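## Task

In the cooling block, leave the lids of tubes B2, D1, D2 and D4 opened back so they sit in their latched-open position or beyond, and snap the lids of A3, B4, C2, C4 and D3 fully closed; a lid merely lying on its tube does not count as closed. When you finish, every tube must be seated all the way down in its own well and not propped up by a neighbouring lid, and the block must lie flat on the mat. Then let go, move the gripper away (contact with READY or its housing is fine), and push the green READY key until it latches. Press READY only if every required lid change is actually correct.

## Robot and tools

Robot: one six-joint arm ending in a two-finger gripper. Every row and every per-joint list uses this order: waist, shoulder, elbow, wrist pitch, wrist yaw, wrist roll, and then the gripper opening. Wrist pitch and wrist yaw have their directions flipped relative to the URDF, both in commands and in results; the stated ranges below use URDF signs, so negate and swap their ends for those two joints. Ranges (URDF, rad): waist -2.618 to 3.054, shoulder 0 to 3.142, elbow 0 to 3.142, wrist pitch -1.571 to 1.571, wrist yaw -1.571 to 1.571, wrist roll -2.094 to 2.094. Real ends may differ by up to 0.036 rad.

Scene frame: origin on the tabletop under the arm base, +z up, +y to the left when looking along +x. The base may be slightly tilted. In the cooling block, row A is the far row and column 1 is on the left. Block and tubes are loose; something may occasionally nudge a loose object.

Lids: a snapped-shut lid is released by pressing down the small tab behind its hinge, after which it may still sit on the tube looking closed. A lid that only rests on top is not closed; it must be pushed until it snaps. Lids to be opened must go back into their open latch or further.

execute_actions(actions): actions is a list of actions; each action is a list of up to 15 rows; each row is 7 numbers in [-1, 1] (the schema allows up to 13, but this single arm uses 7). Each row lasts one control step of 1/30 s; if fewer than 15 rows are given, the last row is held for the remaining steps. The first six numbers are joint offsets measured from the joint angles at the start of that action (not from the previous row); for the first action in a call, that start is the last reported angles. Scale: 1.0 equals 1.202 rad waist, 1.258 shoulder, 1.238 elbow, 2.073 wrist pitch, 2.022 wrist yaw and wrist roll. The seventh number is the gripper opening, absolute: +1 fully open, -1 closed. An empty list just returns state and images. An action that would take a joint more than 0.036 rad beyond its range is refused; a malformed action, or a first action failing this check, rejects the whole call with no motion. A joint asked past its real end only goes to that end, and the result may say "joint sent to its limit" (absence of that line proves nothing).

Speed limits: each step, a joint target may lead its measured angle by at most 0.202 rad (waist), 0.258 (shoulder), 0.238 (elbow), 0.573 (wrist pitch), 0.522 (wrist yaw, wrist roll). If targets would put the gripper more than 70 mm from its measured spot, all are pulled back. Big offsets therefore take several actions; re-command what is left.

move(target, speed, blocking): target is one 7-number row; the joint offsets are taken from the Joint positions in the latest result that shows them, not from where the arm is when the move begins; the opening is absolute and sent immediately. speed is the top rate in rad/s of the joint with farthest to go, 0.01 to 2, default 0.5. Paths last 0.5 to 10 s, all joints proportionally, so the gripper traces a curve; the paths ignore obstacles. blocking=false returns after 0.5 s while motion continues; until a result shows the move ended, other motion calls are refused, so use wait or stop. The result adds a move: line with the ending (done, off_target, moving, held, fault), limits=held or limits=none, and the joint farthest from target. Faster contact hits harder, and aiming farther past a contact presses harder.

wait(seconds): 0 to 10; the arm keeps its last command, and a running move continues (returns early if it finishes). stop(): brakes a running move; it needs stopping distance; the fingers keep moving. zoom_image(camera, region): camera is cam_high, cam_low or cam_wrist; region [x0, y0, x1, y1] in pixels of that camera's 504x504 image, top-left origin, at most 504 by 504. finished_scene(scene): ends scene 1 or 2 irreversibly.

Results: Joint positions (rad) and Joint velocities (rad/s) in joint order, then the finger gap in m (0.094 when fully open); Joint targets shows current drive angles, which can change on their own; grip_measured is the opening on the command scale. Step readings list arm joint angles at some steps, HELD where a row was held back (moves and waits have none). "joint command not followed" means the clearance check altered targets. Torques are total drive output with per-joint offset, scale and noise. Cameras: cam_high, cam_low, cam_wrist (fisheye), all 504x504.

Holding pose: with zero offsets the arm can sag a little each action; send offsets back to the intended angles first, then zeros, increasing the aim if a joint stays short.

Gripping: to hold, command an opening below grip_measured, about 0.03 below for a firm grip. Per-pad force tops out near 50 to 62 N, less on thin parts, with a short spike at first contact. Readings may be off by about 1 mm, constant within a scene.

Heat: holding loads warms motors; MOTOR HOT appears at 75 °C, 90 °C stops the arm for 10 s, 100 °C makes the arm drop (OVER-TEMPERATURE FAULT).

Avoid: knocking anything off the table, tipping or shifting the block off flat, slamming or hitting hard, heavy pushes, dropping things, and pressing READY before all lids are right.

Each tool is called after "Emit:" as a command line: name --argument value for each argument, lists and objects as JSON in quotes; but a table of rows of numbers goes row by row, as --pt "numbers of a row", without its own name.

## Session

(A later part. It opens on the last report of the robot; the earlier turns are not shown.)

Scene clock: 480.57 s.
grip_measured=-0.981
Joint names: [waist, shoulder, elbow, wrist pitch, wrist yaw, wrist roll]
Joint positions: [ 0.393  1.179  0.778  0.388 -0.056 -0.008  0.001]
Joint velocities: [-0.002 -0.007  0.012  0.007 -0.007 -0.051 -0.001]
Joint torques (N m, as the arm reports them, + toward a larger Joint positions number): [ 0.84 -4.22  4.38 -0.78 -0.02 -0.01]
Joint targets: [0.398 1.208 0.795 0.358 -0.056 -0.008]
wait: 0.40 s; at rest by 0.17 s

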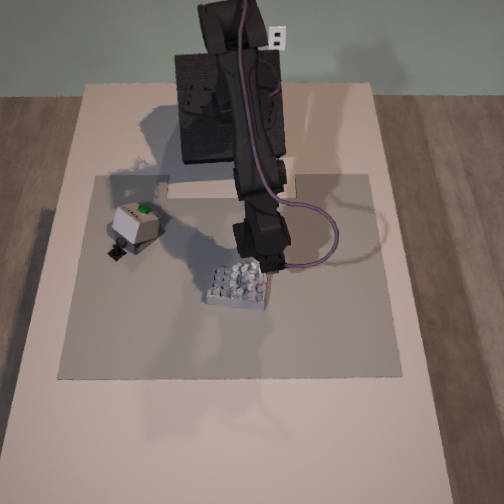

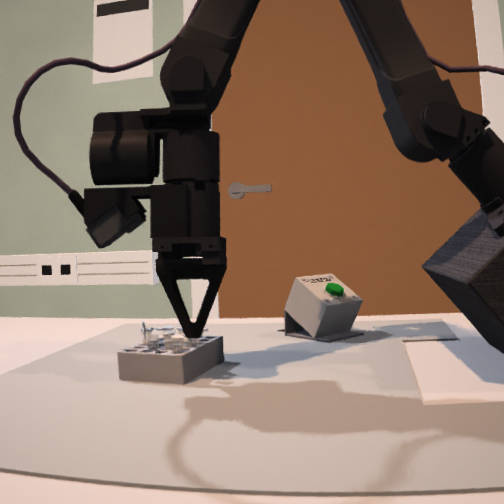

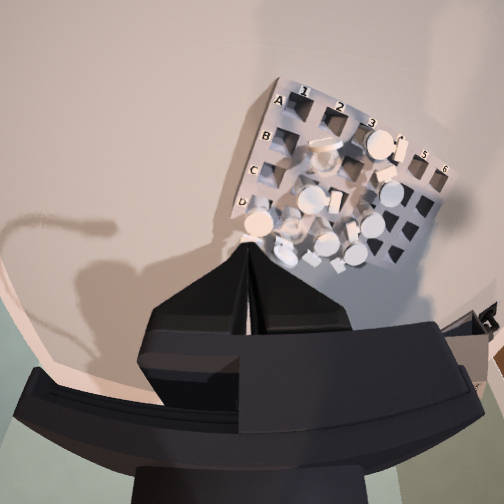

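Emit:
execute_actions --actions '[[[0.004,0.024,0.013,-0.0145,0,0,-1],[0.004,0.025,0.012,-0.0145,0,0,-1],[0.004,0.026,0.011,-0.0145,0,0,-1],[0.004,0.027,0.010,-0.0145,0,0,-1],[0.004,0.028,0.009,-0.0145,0,0,-1],[0.004,0.029,0.008,-0.0145,0,0,-1],[0.004,0.030,0.007,-0.0145,0,0,-1],[0.004,0.031,0.006,-0.0145,0,0,-1],[0.004,0.032,0.005,-0.0145,0,0,-1],[0.004,0.033,0.005,-0.0145,0,0,-1],[0.004,0.034,0.005,-0.0145,0,0,-1],[0.004,0.035,0.005,-0.0145,0,0,-1],[0.004,0.036,0.005,-0.0145,0,0,-1],[0.004,0.037,0.005,-0.0145,0,0,-1],[0.004,0.038,0.005,-0.0145,0,0,-1]]]'

Emit:
wait --seconds 0.4

Emit:
zoom_image --camera "cam_low" --region '[130, 290, 230, 365]'

Emit:
zoom_image --camera "cam_wrist" --region '[190, 170, 350, 300]'

Scene clock: 487.40 s.
grip_measured=-0.981
Joint names: [waist, shoulder, elbow, wrist pitch, wrist yaw, wrist roll]
Joint positions: [ 0.393  1.182  0.778  0.388 -0.056 -0.008  0.001]
Joint velocities: [ 0.002  0.022 -0.007  0.007 -0.007  0.022  0.   ]
Joint torques (N m, as the arm reports them, + toward a larger Joint positions number): [ 0.83 -3.02  3.64 -0.78 -0.07 -0.01]
Joint targets: [0.398 1.227 0.784 0.358 -0.056 -0.008]
Step readings (joint positions):
0: [0.393 1.179 0.778 0.388 -0.056 -0.008]
1: [0.393 1.179 0.778 0.388 -0.056 -0.008]
2: [0.393 1.179 0.778 0.388 -0.056 -0.008]
4: [0.393 1.179 0.778 0.388 -0.056 -0.008]
8: [0.393 1.181 0.778 0.388 -0.056 -0.008]
15: Joint positions above

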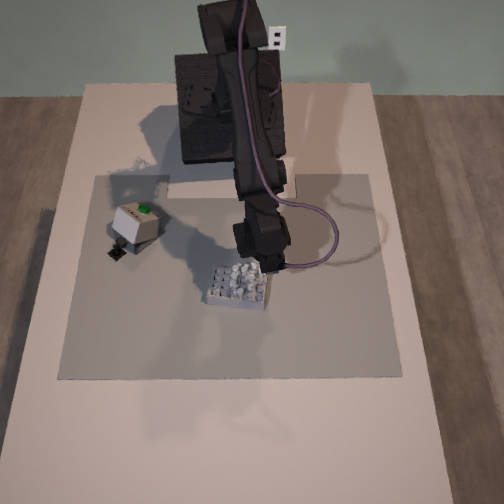

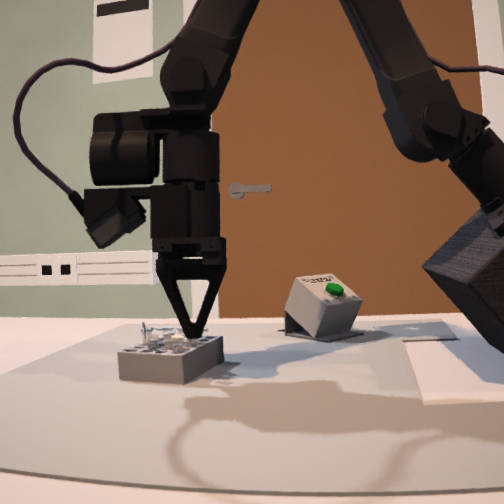

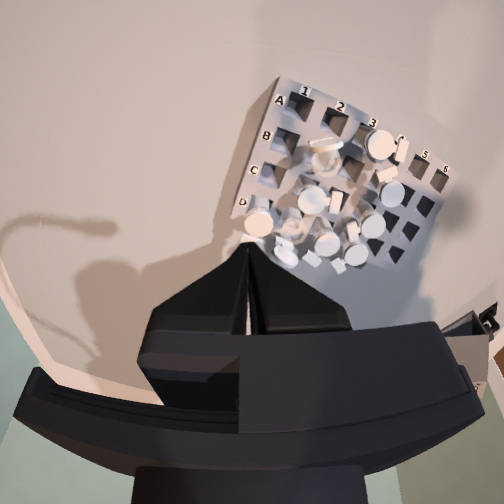

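Scene clock: 487.80 s.
grip_measured=-0.981
Joint names: [waist, shoulder, elbow, wrist pitch, wrist yaw, wrist roll]
Joint positions: [ 0.393  1.183  0.778  0.388 -0.055 -0.008  0.001]
Joint velocities: [-0.007 -0.012  0.012  0.007 -0.022 -0.081 -0.001]
Joint torques (N m, as the arm reports them, + toward a larger Joint positions number): [ 0.84 -2.94  3.56 -0.78 -0.03 -0.01]
Joint targets: [0.398 1.227 0.784 0.358 -0.056 -0.008]
wait: 0.40 s; at rest by 0.17 s

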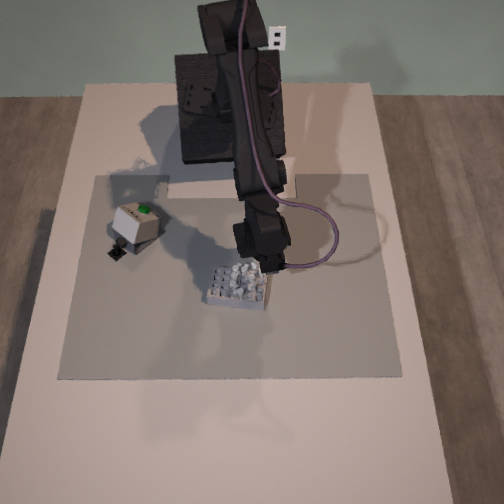

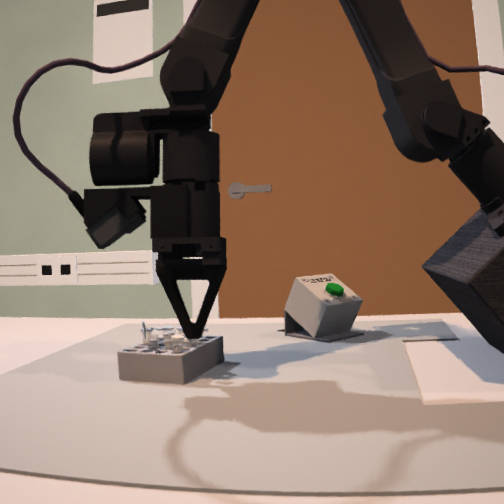

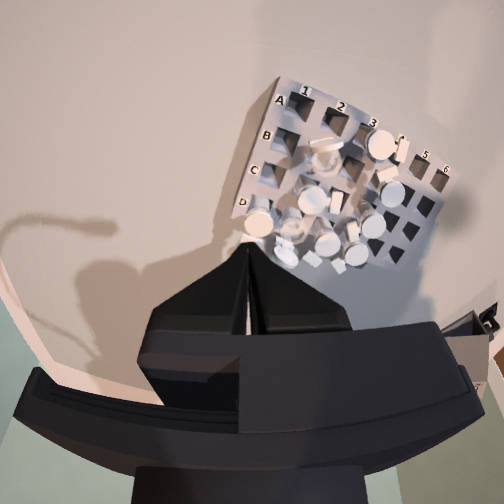

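Region (130, 290, 230, 365) of cam_low's 504x504 image, scaled by 5.040, with more detail than that image has; it fills the top 378 rows of this view, and the rest is white.

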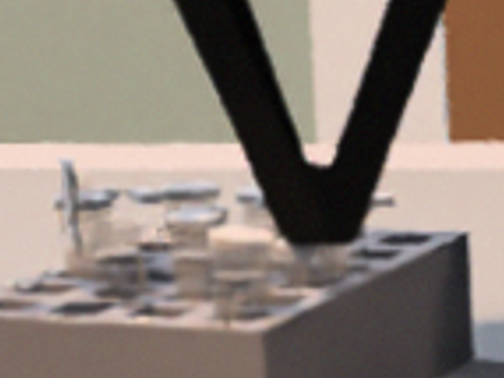

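Region (190, 170, 350, 300) of cam_wrist's 504x504 image, scaled by 3.150, with more detail than that image has; it fills the top 410 rows of this view, and the rest is white.

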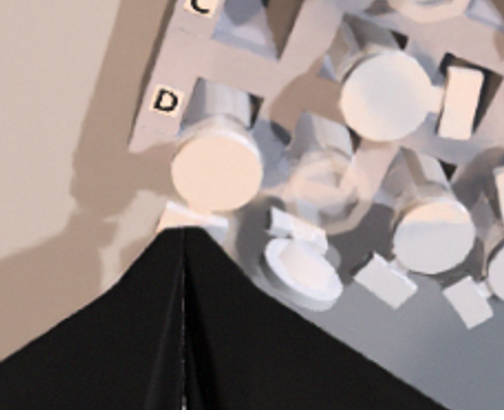

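Emit:
execute_actions --actions '[[[0.004,0.03,0.005,-0.0145,0,0,-1],[0.004,0.022,0.005,-0.0145,0,0,-1],[0.004,0.014,0.005,-0.012,0,0,-1],[0.004,0.006,0.005,-0.010,0,0,-1],[0.004,-0.002,0.005,-0.008,0,0,-1],[0.004,-0.010,0.005,-0.006,0,0,-1],[0.004,-0.018,0.005,-0.004,0,0,-1],[0.004,-0.024,0.005,-0.002,0,0,-1],[0.004,-0.028,0.005,0.0,0,0,-1],[0.004,-0.030,0.005,0.002,0,0,-1],[0.004,-0.030,0.005,0.004,0,0,-1],[0.004,-0.030,0.005,0.006,0,0,-1],[0.004,-0.030,0.005,0.007,0,0,-1],[0.004,-0.030,0.005,0.008,0,0,-1],[0.004,-0.030,0.005,0.008,0,0,-1]]]'

Emit:
wait --seconds 0.4

Emit:
zoom_image --camera "cam_low" --region '[130, 290, 230, 365]'

Emit:
zoom_image --camera "cam_wrist" --region '[190, 170, 350, 300]'

Scene clock: 503.87 s.
grip_measured=-0.981
Joint names: [waist, shoulder, elbow, wrist pitch, wrist yaw, wrist roll]
Joint positions: [ 0.393  1.172  0.778  0.393 -0.055 -0.008  0.001]
Joint velocities: [ 0.017 -0.002 -0.017  0.037 -0.007 -0.022 -0.   ]
Joint torques (N m, as the arm reports them, + toward a larger Joint positions number): [ 0.85 -8.98  3.52 -0.46 -0.02 -0.01]
Joint targets: [0.398 1.145 0.784 0.404 -0.055 -0.008]
Step readings (joint positions):
0: [0.393 1.183 0.778 0.388 -0.055 -0.008]
1: [0.393 1.183 0.778 0.388 -0.055 -0.008]
2: [0.393 1.183 0.778 0.388 -0.055 -0.008]
4: [0.393 1.182 0.778 0.388 -0.055 -0.008]
8: [0.393 1.176 0.778 0.388 -0.055 -0.008]
15: Joint positions above

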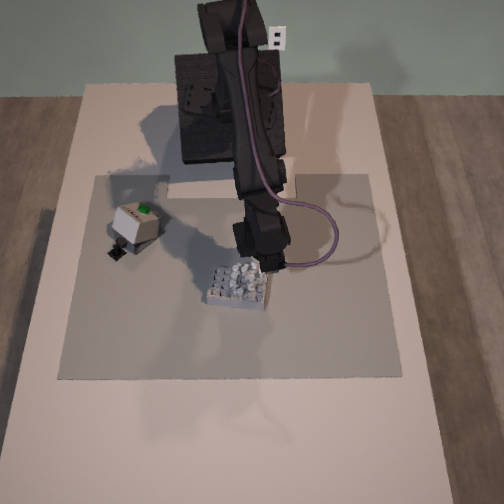

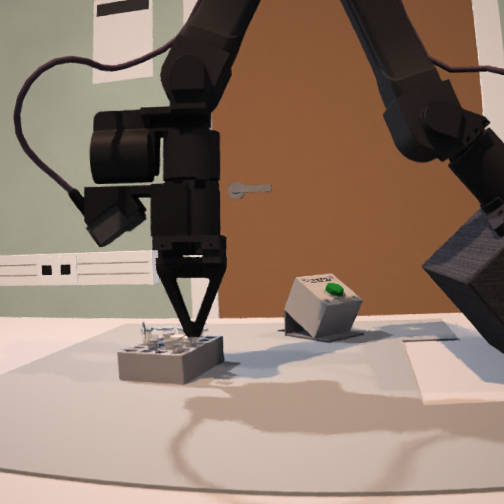

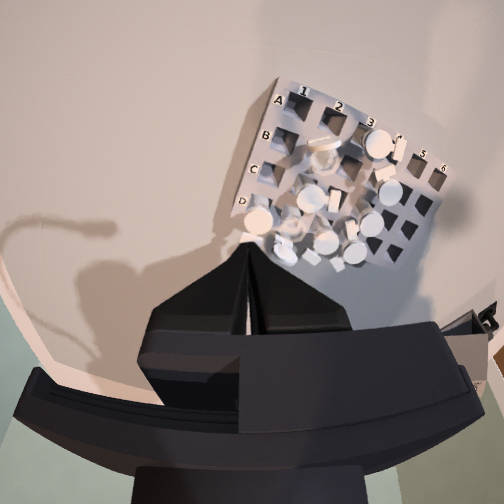

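Scene clock: 504.27 s.
grip_measured=-0.981
Joint names: [waist, shoulder, elbow, wrist pitch, wrist yaw, wrist roll]
Joint positions: [ 0.393  1.172  0.778  0.397 -0.055 -0.008  0.001]
Joint velocities: [-0.002 -0.012  0.002 -0.007 -0.022  0.037 -0.001]
Joint torques (N m, as the arm reports them, + toward a larger Joint positions number): [ 0.85 -8.87  3.57 -0.41 -0.01 -0.01]
Joint targets: [0.398 1.145 0.784 0.404 -0.055 -0.008]
wait: 0.40 s; at rest by 0.30 s

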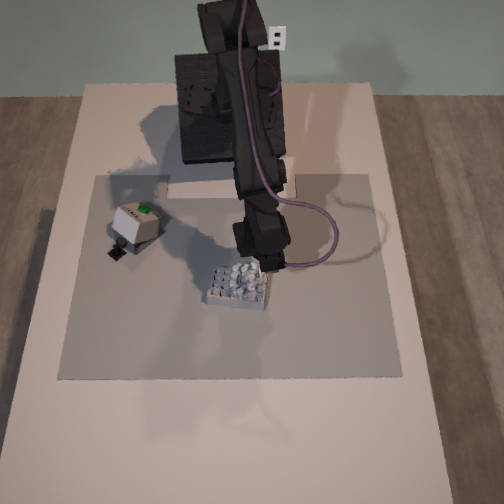

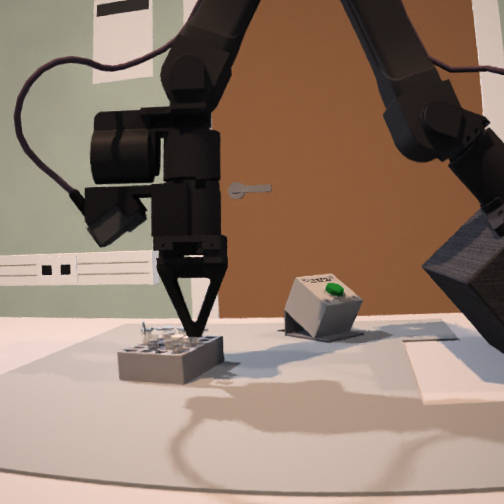

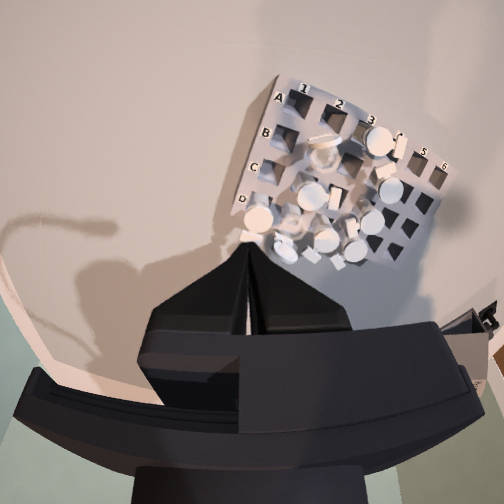

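Region (130, 290, 230, 365) of cam_low's 504x504 image, scaled by 5.040, with more detail than that image has; it fills the top 378 rows of this view, and the rest is white.

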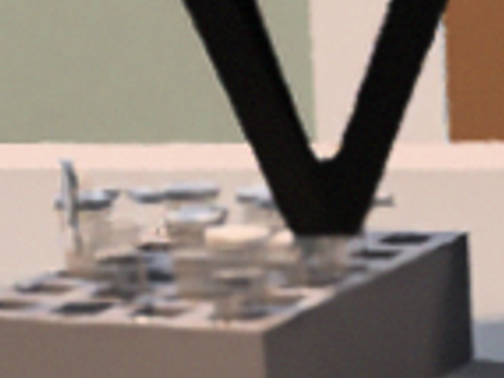

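Region (190, 170, 350, 300) of cam_wrist's 504x504 image, scaled by 3.150, with more detail than that image has; it fills the top 410 rows of this view, and the rest is white.

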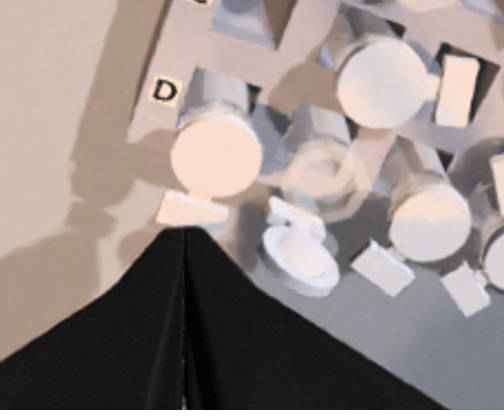

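Emit:
execute_actions --actions '[[[0.004,-0.015,0.005,0.0,0,0,-1],[0.004,-0.008,0.005,-0.003,0,0,-1],[0.004,-0.002,0.005,-0.006,0,0,-1],[0.004,0.002,0.005,-0.008,0,0,-1],[0.004,0.005,0.005,-0.009,0,0,-1],[0.004,0.008,0.005,-0.009,0,0,-1],[0.004,0.011,0.005,-0.009,0,0,-1],[0.004,0.014,0.005,-0.009,0,0,-1],[0.004,0.017,0.005,-0.009,0,0,-1],[0.004,0.020,0.005,-0.009,0,0,-1],[0.004,0.022,0.005,-0.009,0,0,-1],[0.004,0.024,0.005,-0.009,0,0,-1],[0.004,0.026,0.005,-0.009,0,0,-1],[0.004,0.028,0.005,-0.009,0,0,-1],[0.004,0.030,0.005,-0.009,0,0,-1]]]'

Emit:
wait --seconds 0.4

Emit:
zoom_image --camera "cam_low" --region '[130, 290, 230, 365]'

Emit:
zoom_image --camera "cam_wrist" --region '[190, 170, 350, 300]'

Scene clock: 509.97 s.
grip_measured=-0.981
Joint names: [waist, shoulder, elbow, wrist pitch, wrist yaw, wrist roll]
Joint positions: [ 0.393  1.181  0.778  0.396 -0.055 -0.008  0.001]
Joint velocities: [-0.002  0.012  0.017  0.007  0.022 -0.022  0.001]
Joint torques (N m, as the arm reports them, + toward a larger Joint positions number): [ 0.85 -4.25  3.55 -0.68 -0.02  0.  ]
Joint targets: [0.398 1.210 0.784 0.379 -0.055 -0.008]
Step readings (joint positions):
0: [0.393 1.172 0.778 0.398 -0.055 -0.008]
1: [0.393 1.172 0.778 0.398 -0.055 -0.008]
2: [0.393 1.172 0.778 0.398 -0.055 -0.008]
4: [0.393 1.172 0.778 0.398 -0.055 -0.008]
8: [0.393 1.176 0.778 0.396 -0.055 -0.008]
15: Joint positions above

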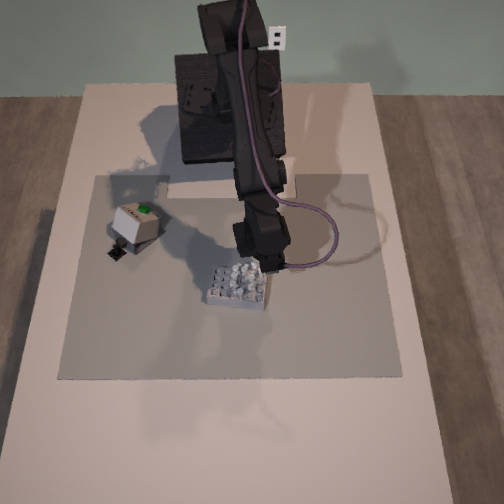

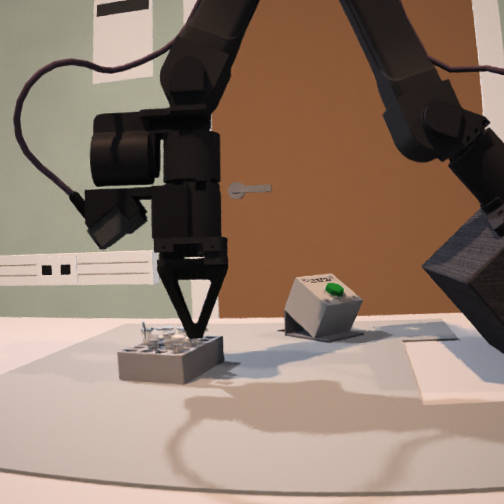

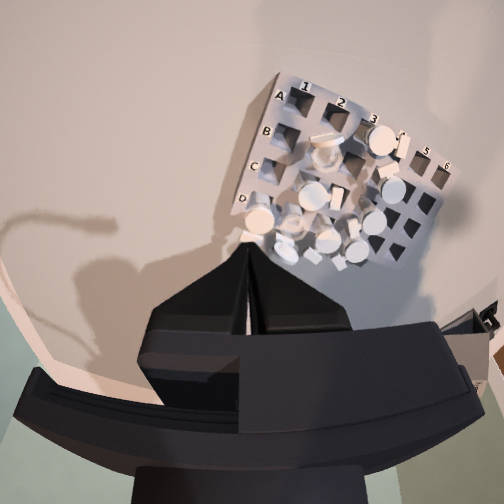

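Scene clock: 510.37 s.
grip_measured=-0.981
Joint names: [waist, shoulder, elbow, wrist pitch, wrist yaw, wrist roll]
Joint positions: [ 0.393  1.181  0.778  0.396 -0.055 -0.008  0.001]
Joint velocities: [-0.002 -0.017  0.007 -0.007  0.051  0.022  0.   ]
Joint torques (N m, as the arm reports them, + toward a larger Joint positions number): [ 0.82 -4.23  3.56 -0.66 -0.02 -0.01]
Joint targets: [0.398 1.210 0.784 0.379 -0.055 -0.008]
wait: 0.40 s; at rest by 0.17 s

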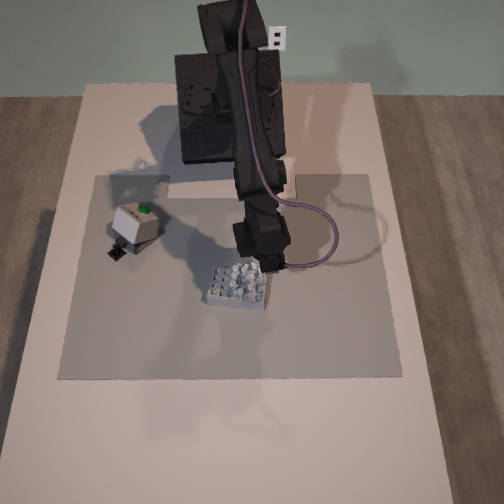

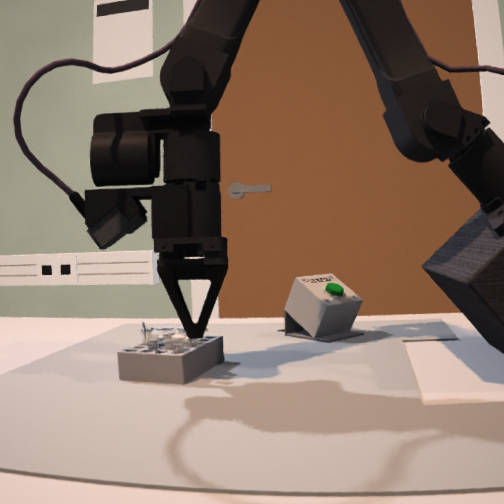

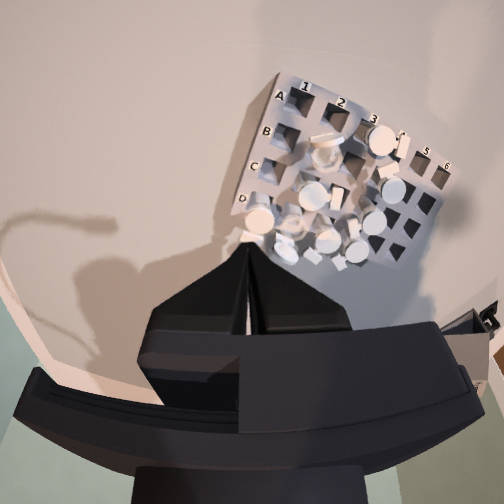

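Region (130, 290, 230, 365) of cam_low's 504x504 image, scaled by 5.040, with more detail than that image has; it fills the top 378 rows of this view, and the rest is white.

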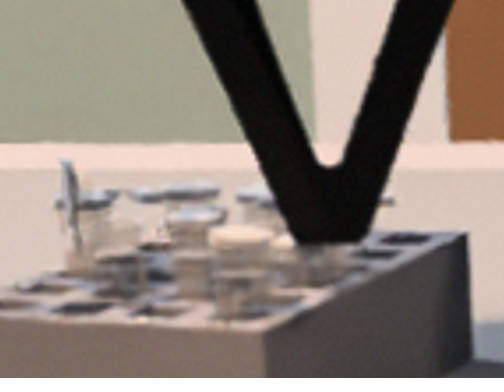

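Region (190, 170, 350, 300) of cam_wrist's 504x504 image, scaled by 3.150, with more detail than that image has; it fills the top 410 rows of this view, and the rest is white.

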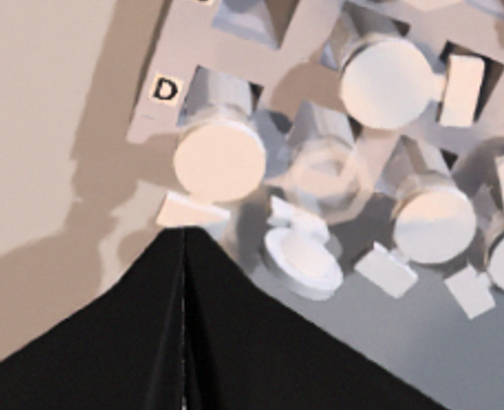

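Holding at ~9 N with better leverage; increase gradually.

Emit:
execute_actions --actions '[[[0.004,0.024,0.005,-0.008,0,0,-1],[0.004,0.025,0.005,-0.008,0,0,-1],[0.004,0.026,0.005,-0.008,0,0,-1],[0.004,0.027,0.005,-0.008,0,0,-1],[0.004,0.028,0.005,-0.008,0,0,-1],[0.004,0.029,0.005,-0.008,0,0,-1],[0.004,0.030,0.005,-0.008,0,0,-1],[0.004,0.031,0.005,-0.008,0,0,-1],[0.004,0.032,0.005,-0.008,0,0,-1],[0.004,0.033,0.005,-0.008,0,0,-1],[0.004,0.034,0.005,-0.008,0,0,-1],[0.004,0.035,0.005,-0.008,0,0,-1],[0.004,0.036,0.005,-0.008,0,0,-1],[0.004,0.037,0.005,-0.008,0,0,-1],[0.004,0.038,0.005,-0.008,0,0,-1]]]'

Emit:
wait --seconds 0.4

Emit:
zoom_image --camera "cam_low" --region '[130, 290, 230, 365]'

Emit:
zoom_image --camera "cam_wrist" --region '[190, 170, 350, 300]'

Scene clock: 516.93 s.
grip_measured=-0.981
Joint names: [waist, shoulder, elbow, wrist pitch, wrist yaw, wrist roll]
Joint positions: [ 0.393  1.183  0.778  0.396 -0.055 -0.008  0.001]
Joint velocities: [ 0.017  0.002 -0.012  0.022  0.007  0.081  0.001]
Joint torques (N m, as the arm reports them, + toward a larger Joint positions number): [ 0.85 -2.89  3.53 -0.64 -0.01  0.  ]
Joint targets: [0.398 1.229 0.784 0.380 -0.055 -0.008]
Step readings (joint positions):
0: [0.393 1.181 0.778 0.396 -0.055 -0.008]
1: [0.393 1.181 0.778 0.396 -0.055 -0.008]
2: [0.393 1.181 0.778 0.396 -0.055 -0.008]
4: [0.393 1.181 0.778 0.396 -0.055 -0.008]
8: [0.393 1.182 0.778 0.396 -0.055 -0.008]
15: Joint positions above

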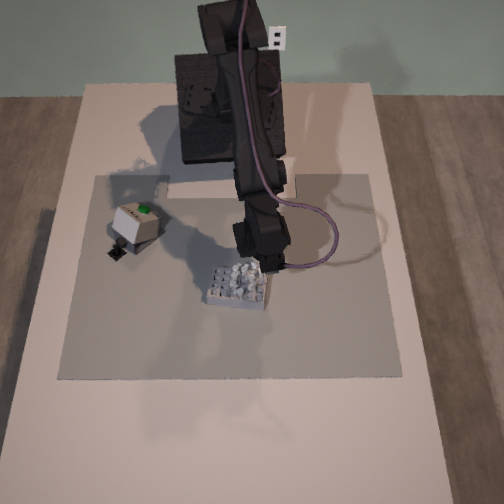

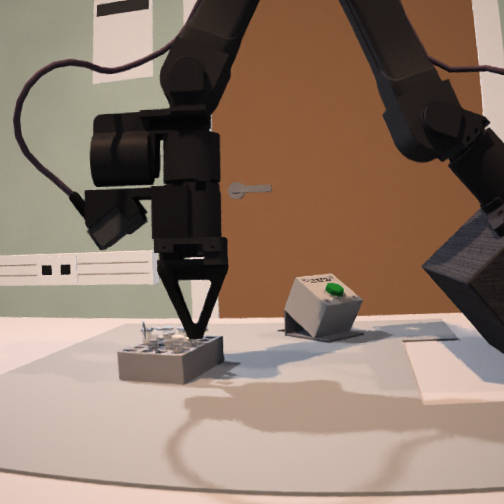

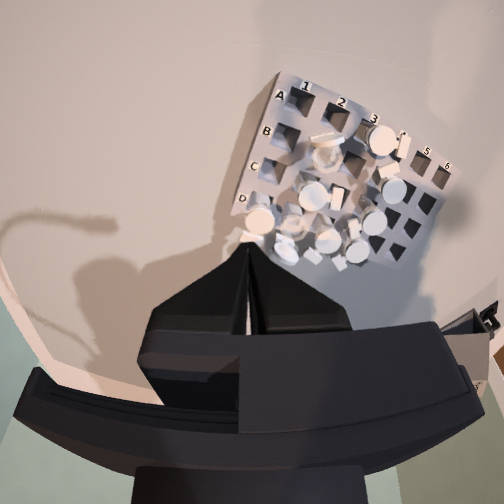

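Scene clock: 517.33 s.
grip_measured=-0.981
Joint names: [waist, shoulder, elbow, wrist pitch, wrist yaw, wrist roll]
Joint positions: [ 0.393  1.183  0.778  0.396 -0.055 -0.008  0.001]
Joint velocities: [ 0.012  0.012 -0.022  0.022  0.066  0.037  0.001]
Joint torques (N m, as the arm reports them, + toward a larger Joint positions number): [ 0.86 -2.83  3.54 -0.64 -0.02 -0.01]
Joint targets: [0.398 1.229 0.784 0.380 -0.055 -0.008]
wait: 0.40 s; at rest by 0.17 s

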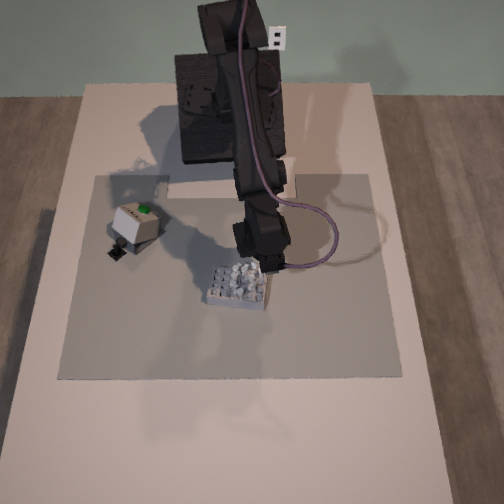

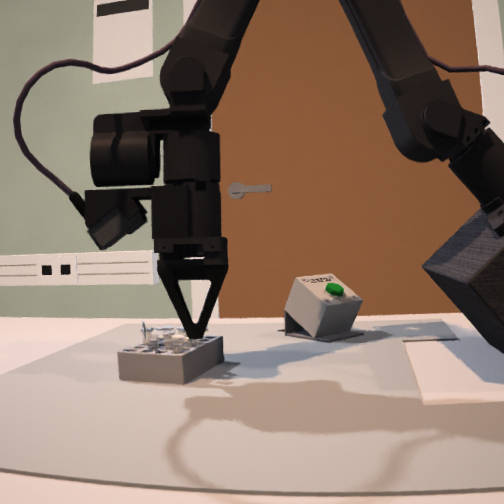

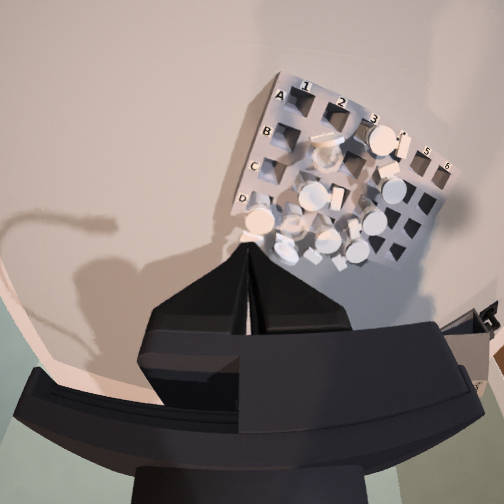

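Region (130, 290, 230, 365) of cam_low's 504x504 image, scaled by 5.040, with more detail than that image has; it fills the top 378 rows of this view, and the rest is white.

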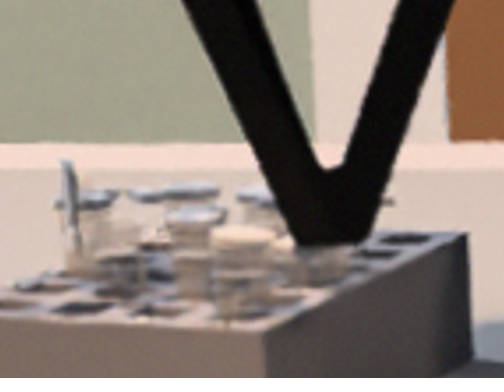

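Region (190, 170, 350, 300) of cam_wrist's 504x504 image, scaled by 3.150, with more detail than that image has; it fills the top 410 rows of this view, and the rest is white.

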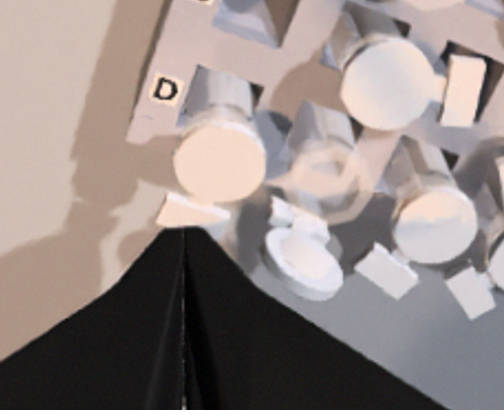

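Emit:
execute_actions --actions '[[[0.004,0.037,0.004,-0.008,0,0,-1],[0.004,0.038,0.004,-0.008,0,0,-1],[0.004,0.039,0.003,-0.008,0,0,-1],[0.004,0.040,0.003,-0.008,0,0,-1],[0.004,0.041,0.002,-0.008,0,0,-1],[0.004,0.042,0.002,-0.008,0,0,-1],[0.004,0.043,0.001,-0.008,0,0,-1],[0.004,0.044,0.001,-0.008,0,0,-1],[0.004,0.045,0.0,-0.008,0,0,-1],[0.004,0.046,0.0,-0.008,0,0,-1],[0.004,0.047,0.0,-0.008,0,0,-1],[0.004,0.048,0.0,-0.008,0,0,-1],[0.004,0.049,0.0,-0.008,0,0,-1],[0.004,0.050,0.0,-0.008,0,0,-1],[0.004,0.051,0.0,-0.008,0,0,-1]]]'

Emit:
wait --seconds 0.4

Emit:
zoom_image --camera "cam_low" --region '[130, 290, 230, 365]'

Emit:
zoom_image --camera "cam_wrist" --region '[190, 170, 350, 300]'

Scene clock: 524.00 s.
grip_measured=-0.981
Joint names: [waist, shoulder, elbow, wrist pitch, wrist yaw, wrist roll]
Joint positions: [ 0.393  1.242  0.778  0.39  -0.055 -0.008  0.001]
Joint velocities: [ 0.027 -0.002 -0.007 -0.051  0.022 -0.007 -0.001]
Joint torques (N m, as the arm reports them, + toward a larger Joint positions number): [ 0.89 -6.44  2.84 -0.5  -0.03 -0.02]
Joint targets: [0.398 1.247 0.778 0.380 -0.055 -0.008]
Step readings (joint positions):
0: [0.393 1.183 0.778 0.396 -0.055 -0.008]
1: [0.393 1.183 0.778 0.396 -0.055 -0.008]
2: [0.393 1.183 0.778 0.396 -0.055 -0.008]
4: [0.393 1.194 0.778 0.391 -0.055 -0.008]
8: [0.393 1.239 0.778 0.390 -0.055 -0.008]
15: Joint positions above

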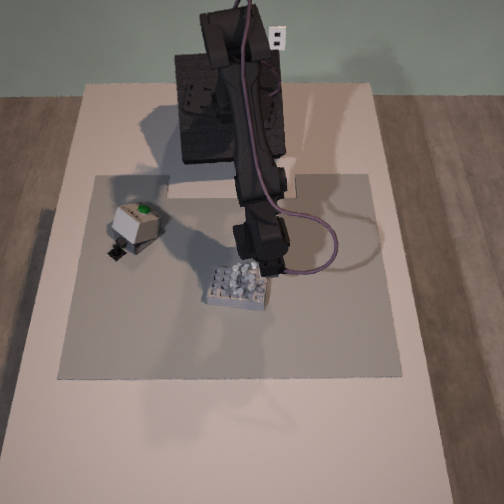

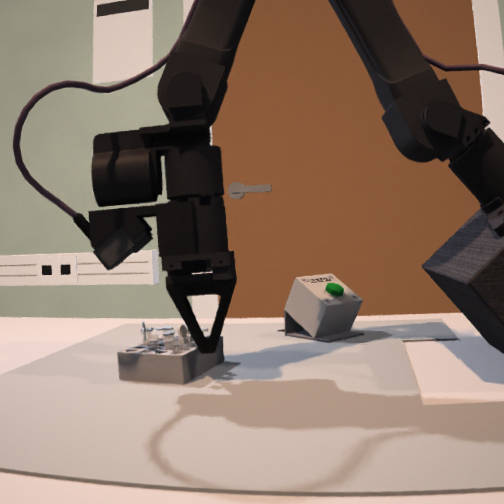

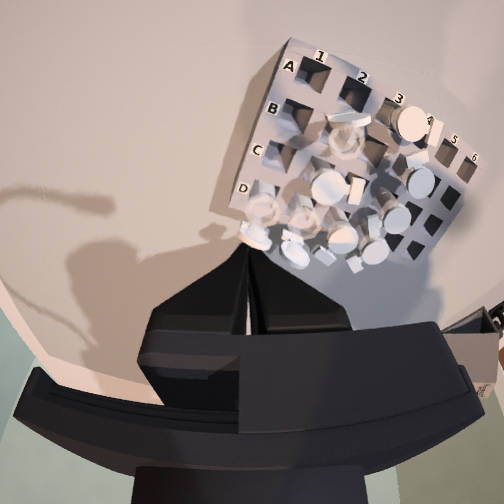

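Scene clock: 524.40 s.
grip_measured=-0.981
Joint names: [waist, shoulder, elbow, wrist pitch, wrist yaw, wrist roll]
Joint positions: [ 0.393  1.242  0.778  0.39  -0.055 -0.008  0.001]
Joint velocities: [-0.027 -0.012  0.007  0.051  0.007 -0.007 -0.   ]
Joint torques (N m, as the arm reports them, + toward a larger Joint positions number): [ 0.88 -6.38  2.77 -0.49 -0.02 -0.01]
Joint targets: [0.398 1.247 0.778 0.380 -0.055 -0.008]
wait: 0.40 s; at rest by 0.17 s

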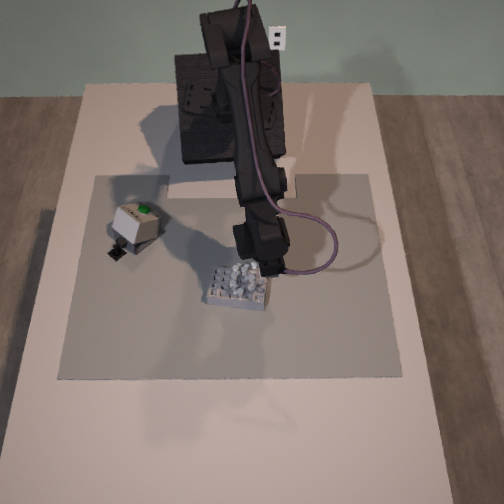

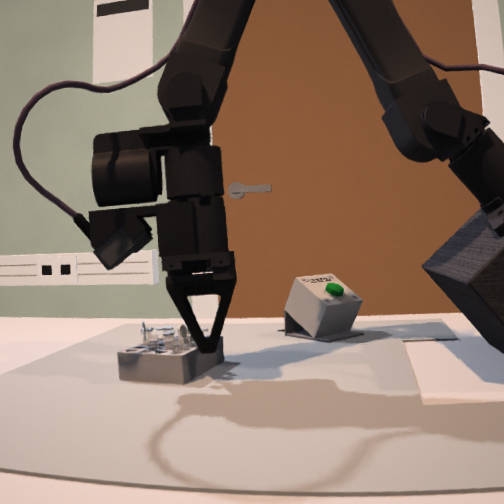

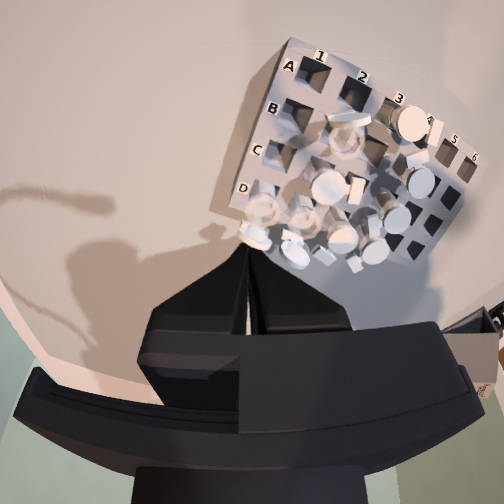

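Region (130, 290, 230, 365) of cam_low's 504x504 image, scaled by 5.040, with more detail than that image has; it fills the top 378 rows of this view, and the rest is white.

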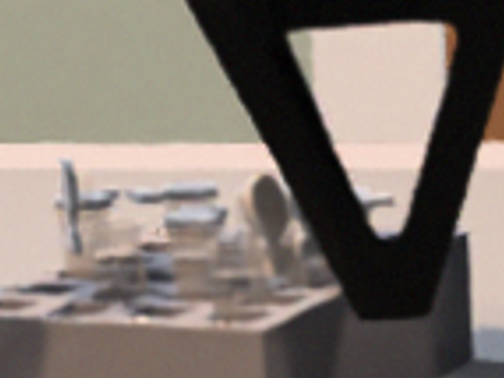

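Region (190, 170, 350, 300) of cam_wrist's 504x504 image, scaled by 3.150, with more detail than that image has; it fills the top 410 rows of this view, and the rest is white.

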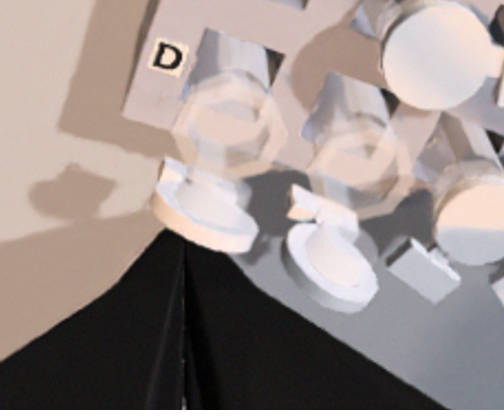

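Emit:
move --target '[0.004, -0.146, 0.005, 0.079, -0.012, 0.0, -1]' --speed 0.3

Scene clock: 539.33 s.
grip_measured=-0.981
Joint names: [waist, shoulder, elbow, wrist pitch, wrist yaw, wrist roll]
Joint positions: [ 0.393  1.082  0.778  0.546 -0.071 -0.008  0.001]
Joint velocities: [-0.022  0.002 -0.007  0.066  0.125  0.037 -0.   ]
Joint torques (N m, as the arm reports them, + toward a larger Joint positions number): [ 0.76 -8.06  3.8  -0.34 -0.1  -0.01]
Joint targets: [0.398 1.059 0.784 0.554 -0.079 -0.008]
move: off_target; limits=none; farthest joint: the shoulder, 0.023 radians from its target (0.184 radians at the start)

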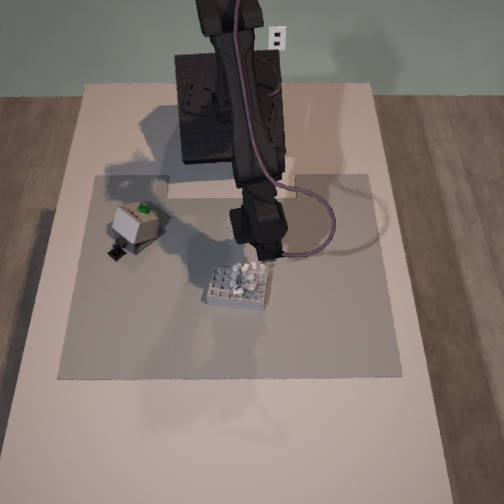

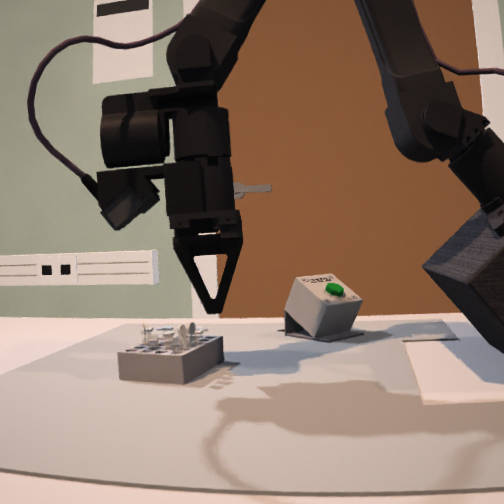

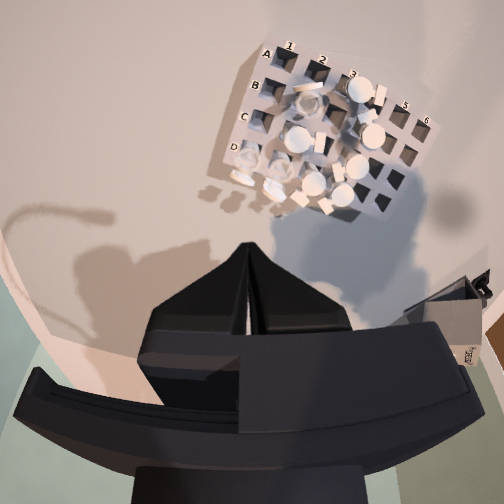

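Emit:
move --target '[0.004, 0.060, 0.117, -0.035, -0.002, 0.0, -1]' --speed 0.3

Emit:
zoom_image --camera "cam_low" --region '[130, 290, 230, 365]'

Scene clock: 544.60 s.
grip_measured=-0.981
Joint names: [waist, shoulder, elbow, wrist pitch, wrist yaw, wrist roll]
Joint positions: [ 0.393  1.154  0.898  0.492 -0.071 -0.008  0.001]
Joint velocities: [-0.007 -0.002 -0.012  0.007 -0.007  0.022  0.001]
Joint torques (N m, as the arm reports them, + toward a larger Joint positions number): [ 0.84 -6.82  5.4  -0.7  -0.06 -0.01]
Joint targets: [0.398 1.158 0.922 0.473 -0.075 -0.008]
move: off_target; limits=none; farthest joint: the elbow, 0.025 radians from its target (0.145 radians at the start)

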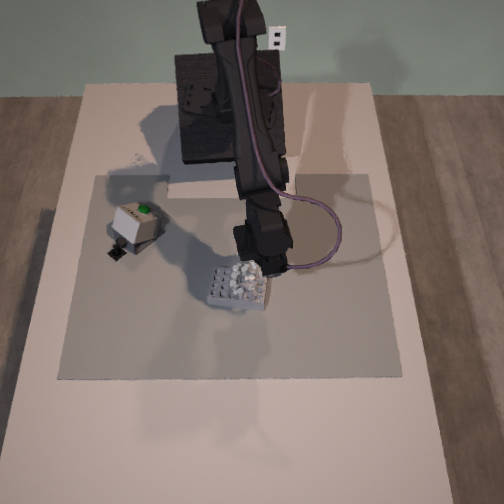

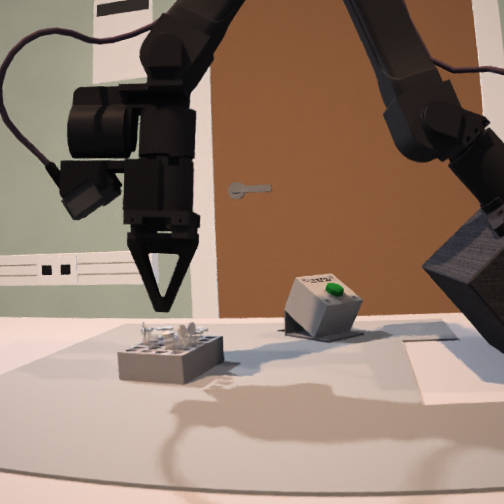

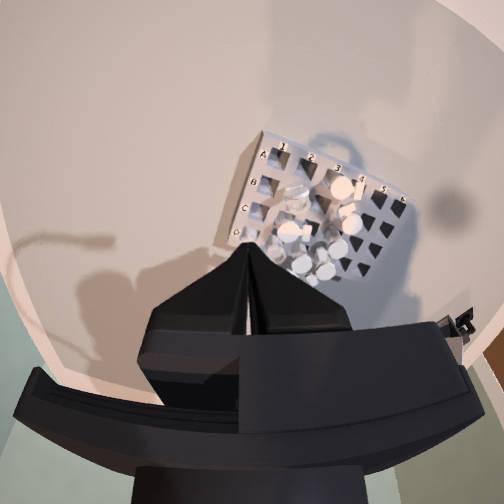

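Region (130, 290, 230, 365) of cam_low's 504x504 image, scaled by 5.040, with more detail than that image has; it fills the top 378 rows of this view, and the rest is white.

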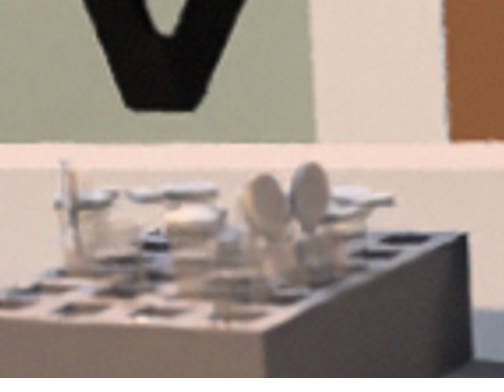

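Emit:
move --target '[0.004, 0.058, 0.019, -0.030, -0.002, 0.0, -1]' --speed 0.15

Emit:
zoom_image --camera "cam_low" --region '[130, 290, 230, 365]'

Emit:
zoom_image --camera "cam_wrist" --region '[170, 170, 350, 320]'

Scene clock: 549.23 s.
grip_measured=-0.981
Joint names: [waist, shoulder, elbow, wrist pitch, wrist yaw, wrist roll]
Joint positions: [ 0.393  1.228  0.898  0.45  -0.071 -0.008  0.001]
Joint velocities: [ 0.007 -0.017 -0.022  0.051 -0.007 -0.007 -0.   ]
Joint torques (N m, as the arm reports them, + toward a larger Joint positions number): [ 0.88 -7.37  5.09 -0.7  -0.06 -0.01]
Joint targets: [0.398 1.227 0.921 0.430 -0.075 -0.008]
move: off_target; limits=none; farthest joint: the elbow, 0.024 radians from its target (0.024 radians at the start)

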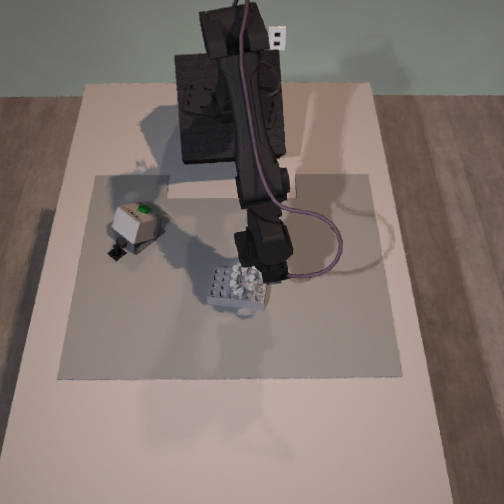

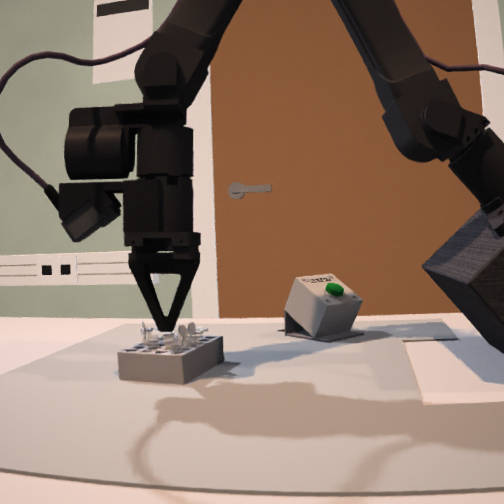

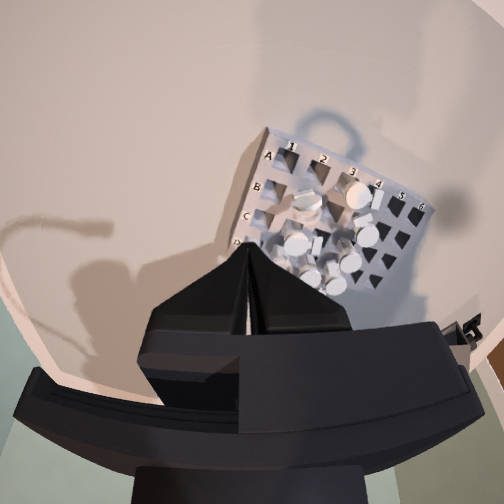

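Region (130, 290, 230, 365) of cam_low's 504x504 image, scaled by 5.040, with more detail than that image has; it fills the top 378 rows of this view, and the rest is white.

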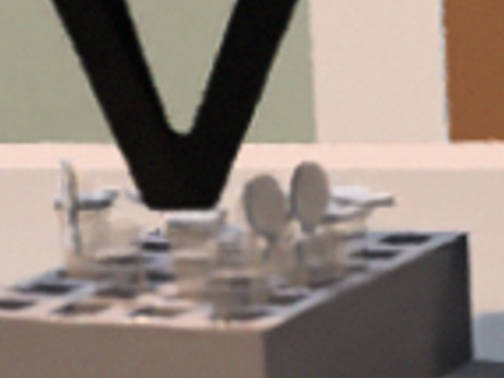

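Region (170, 170, 350, 320) of cam_wrist's 504x504 image, scaled by 2.800, with more detail than that image has.

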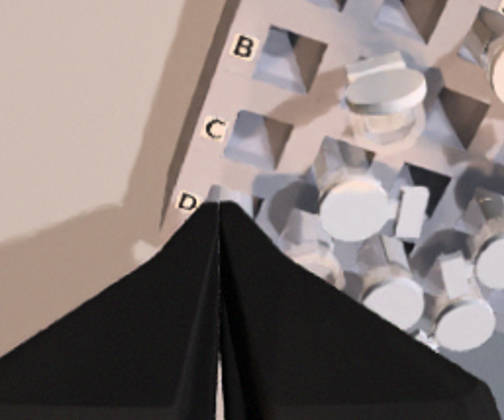

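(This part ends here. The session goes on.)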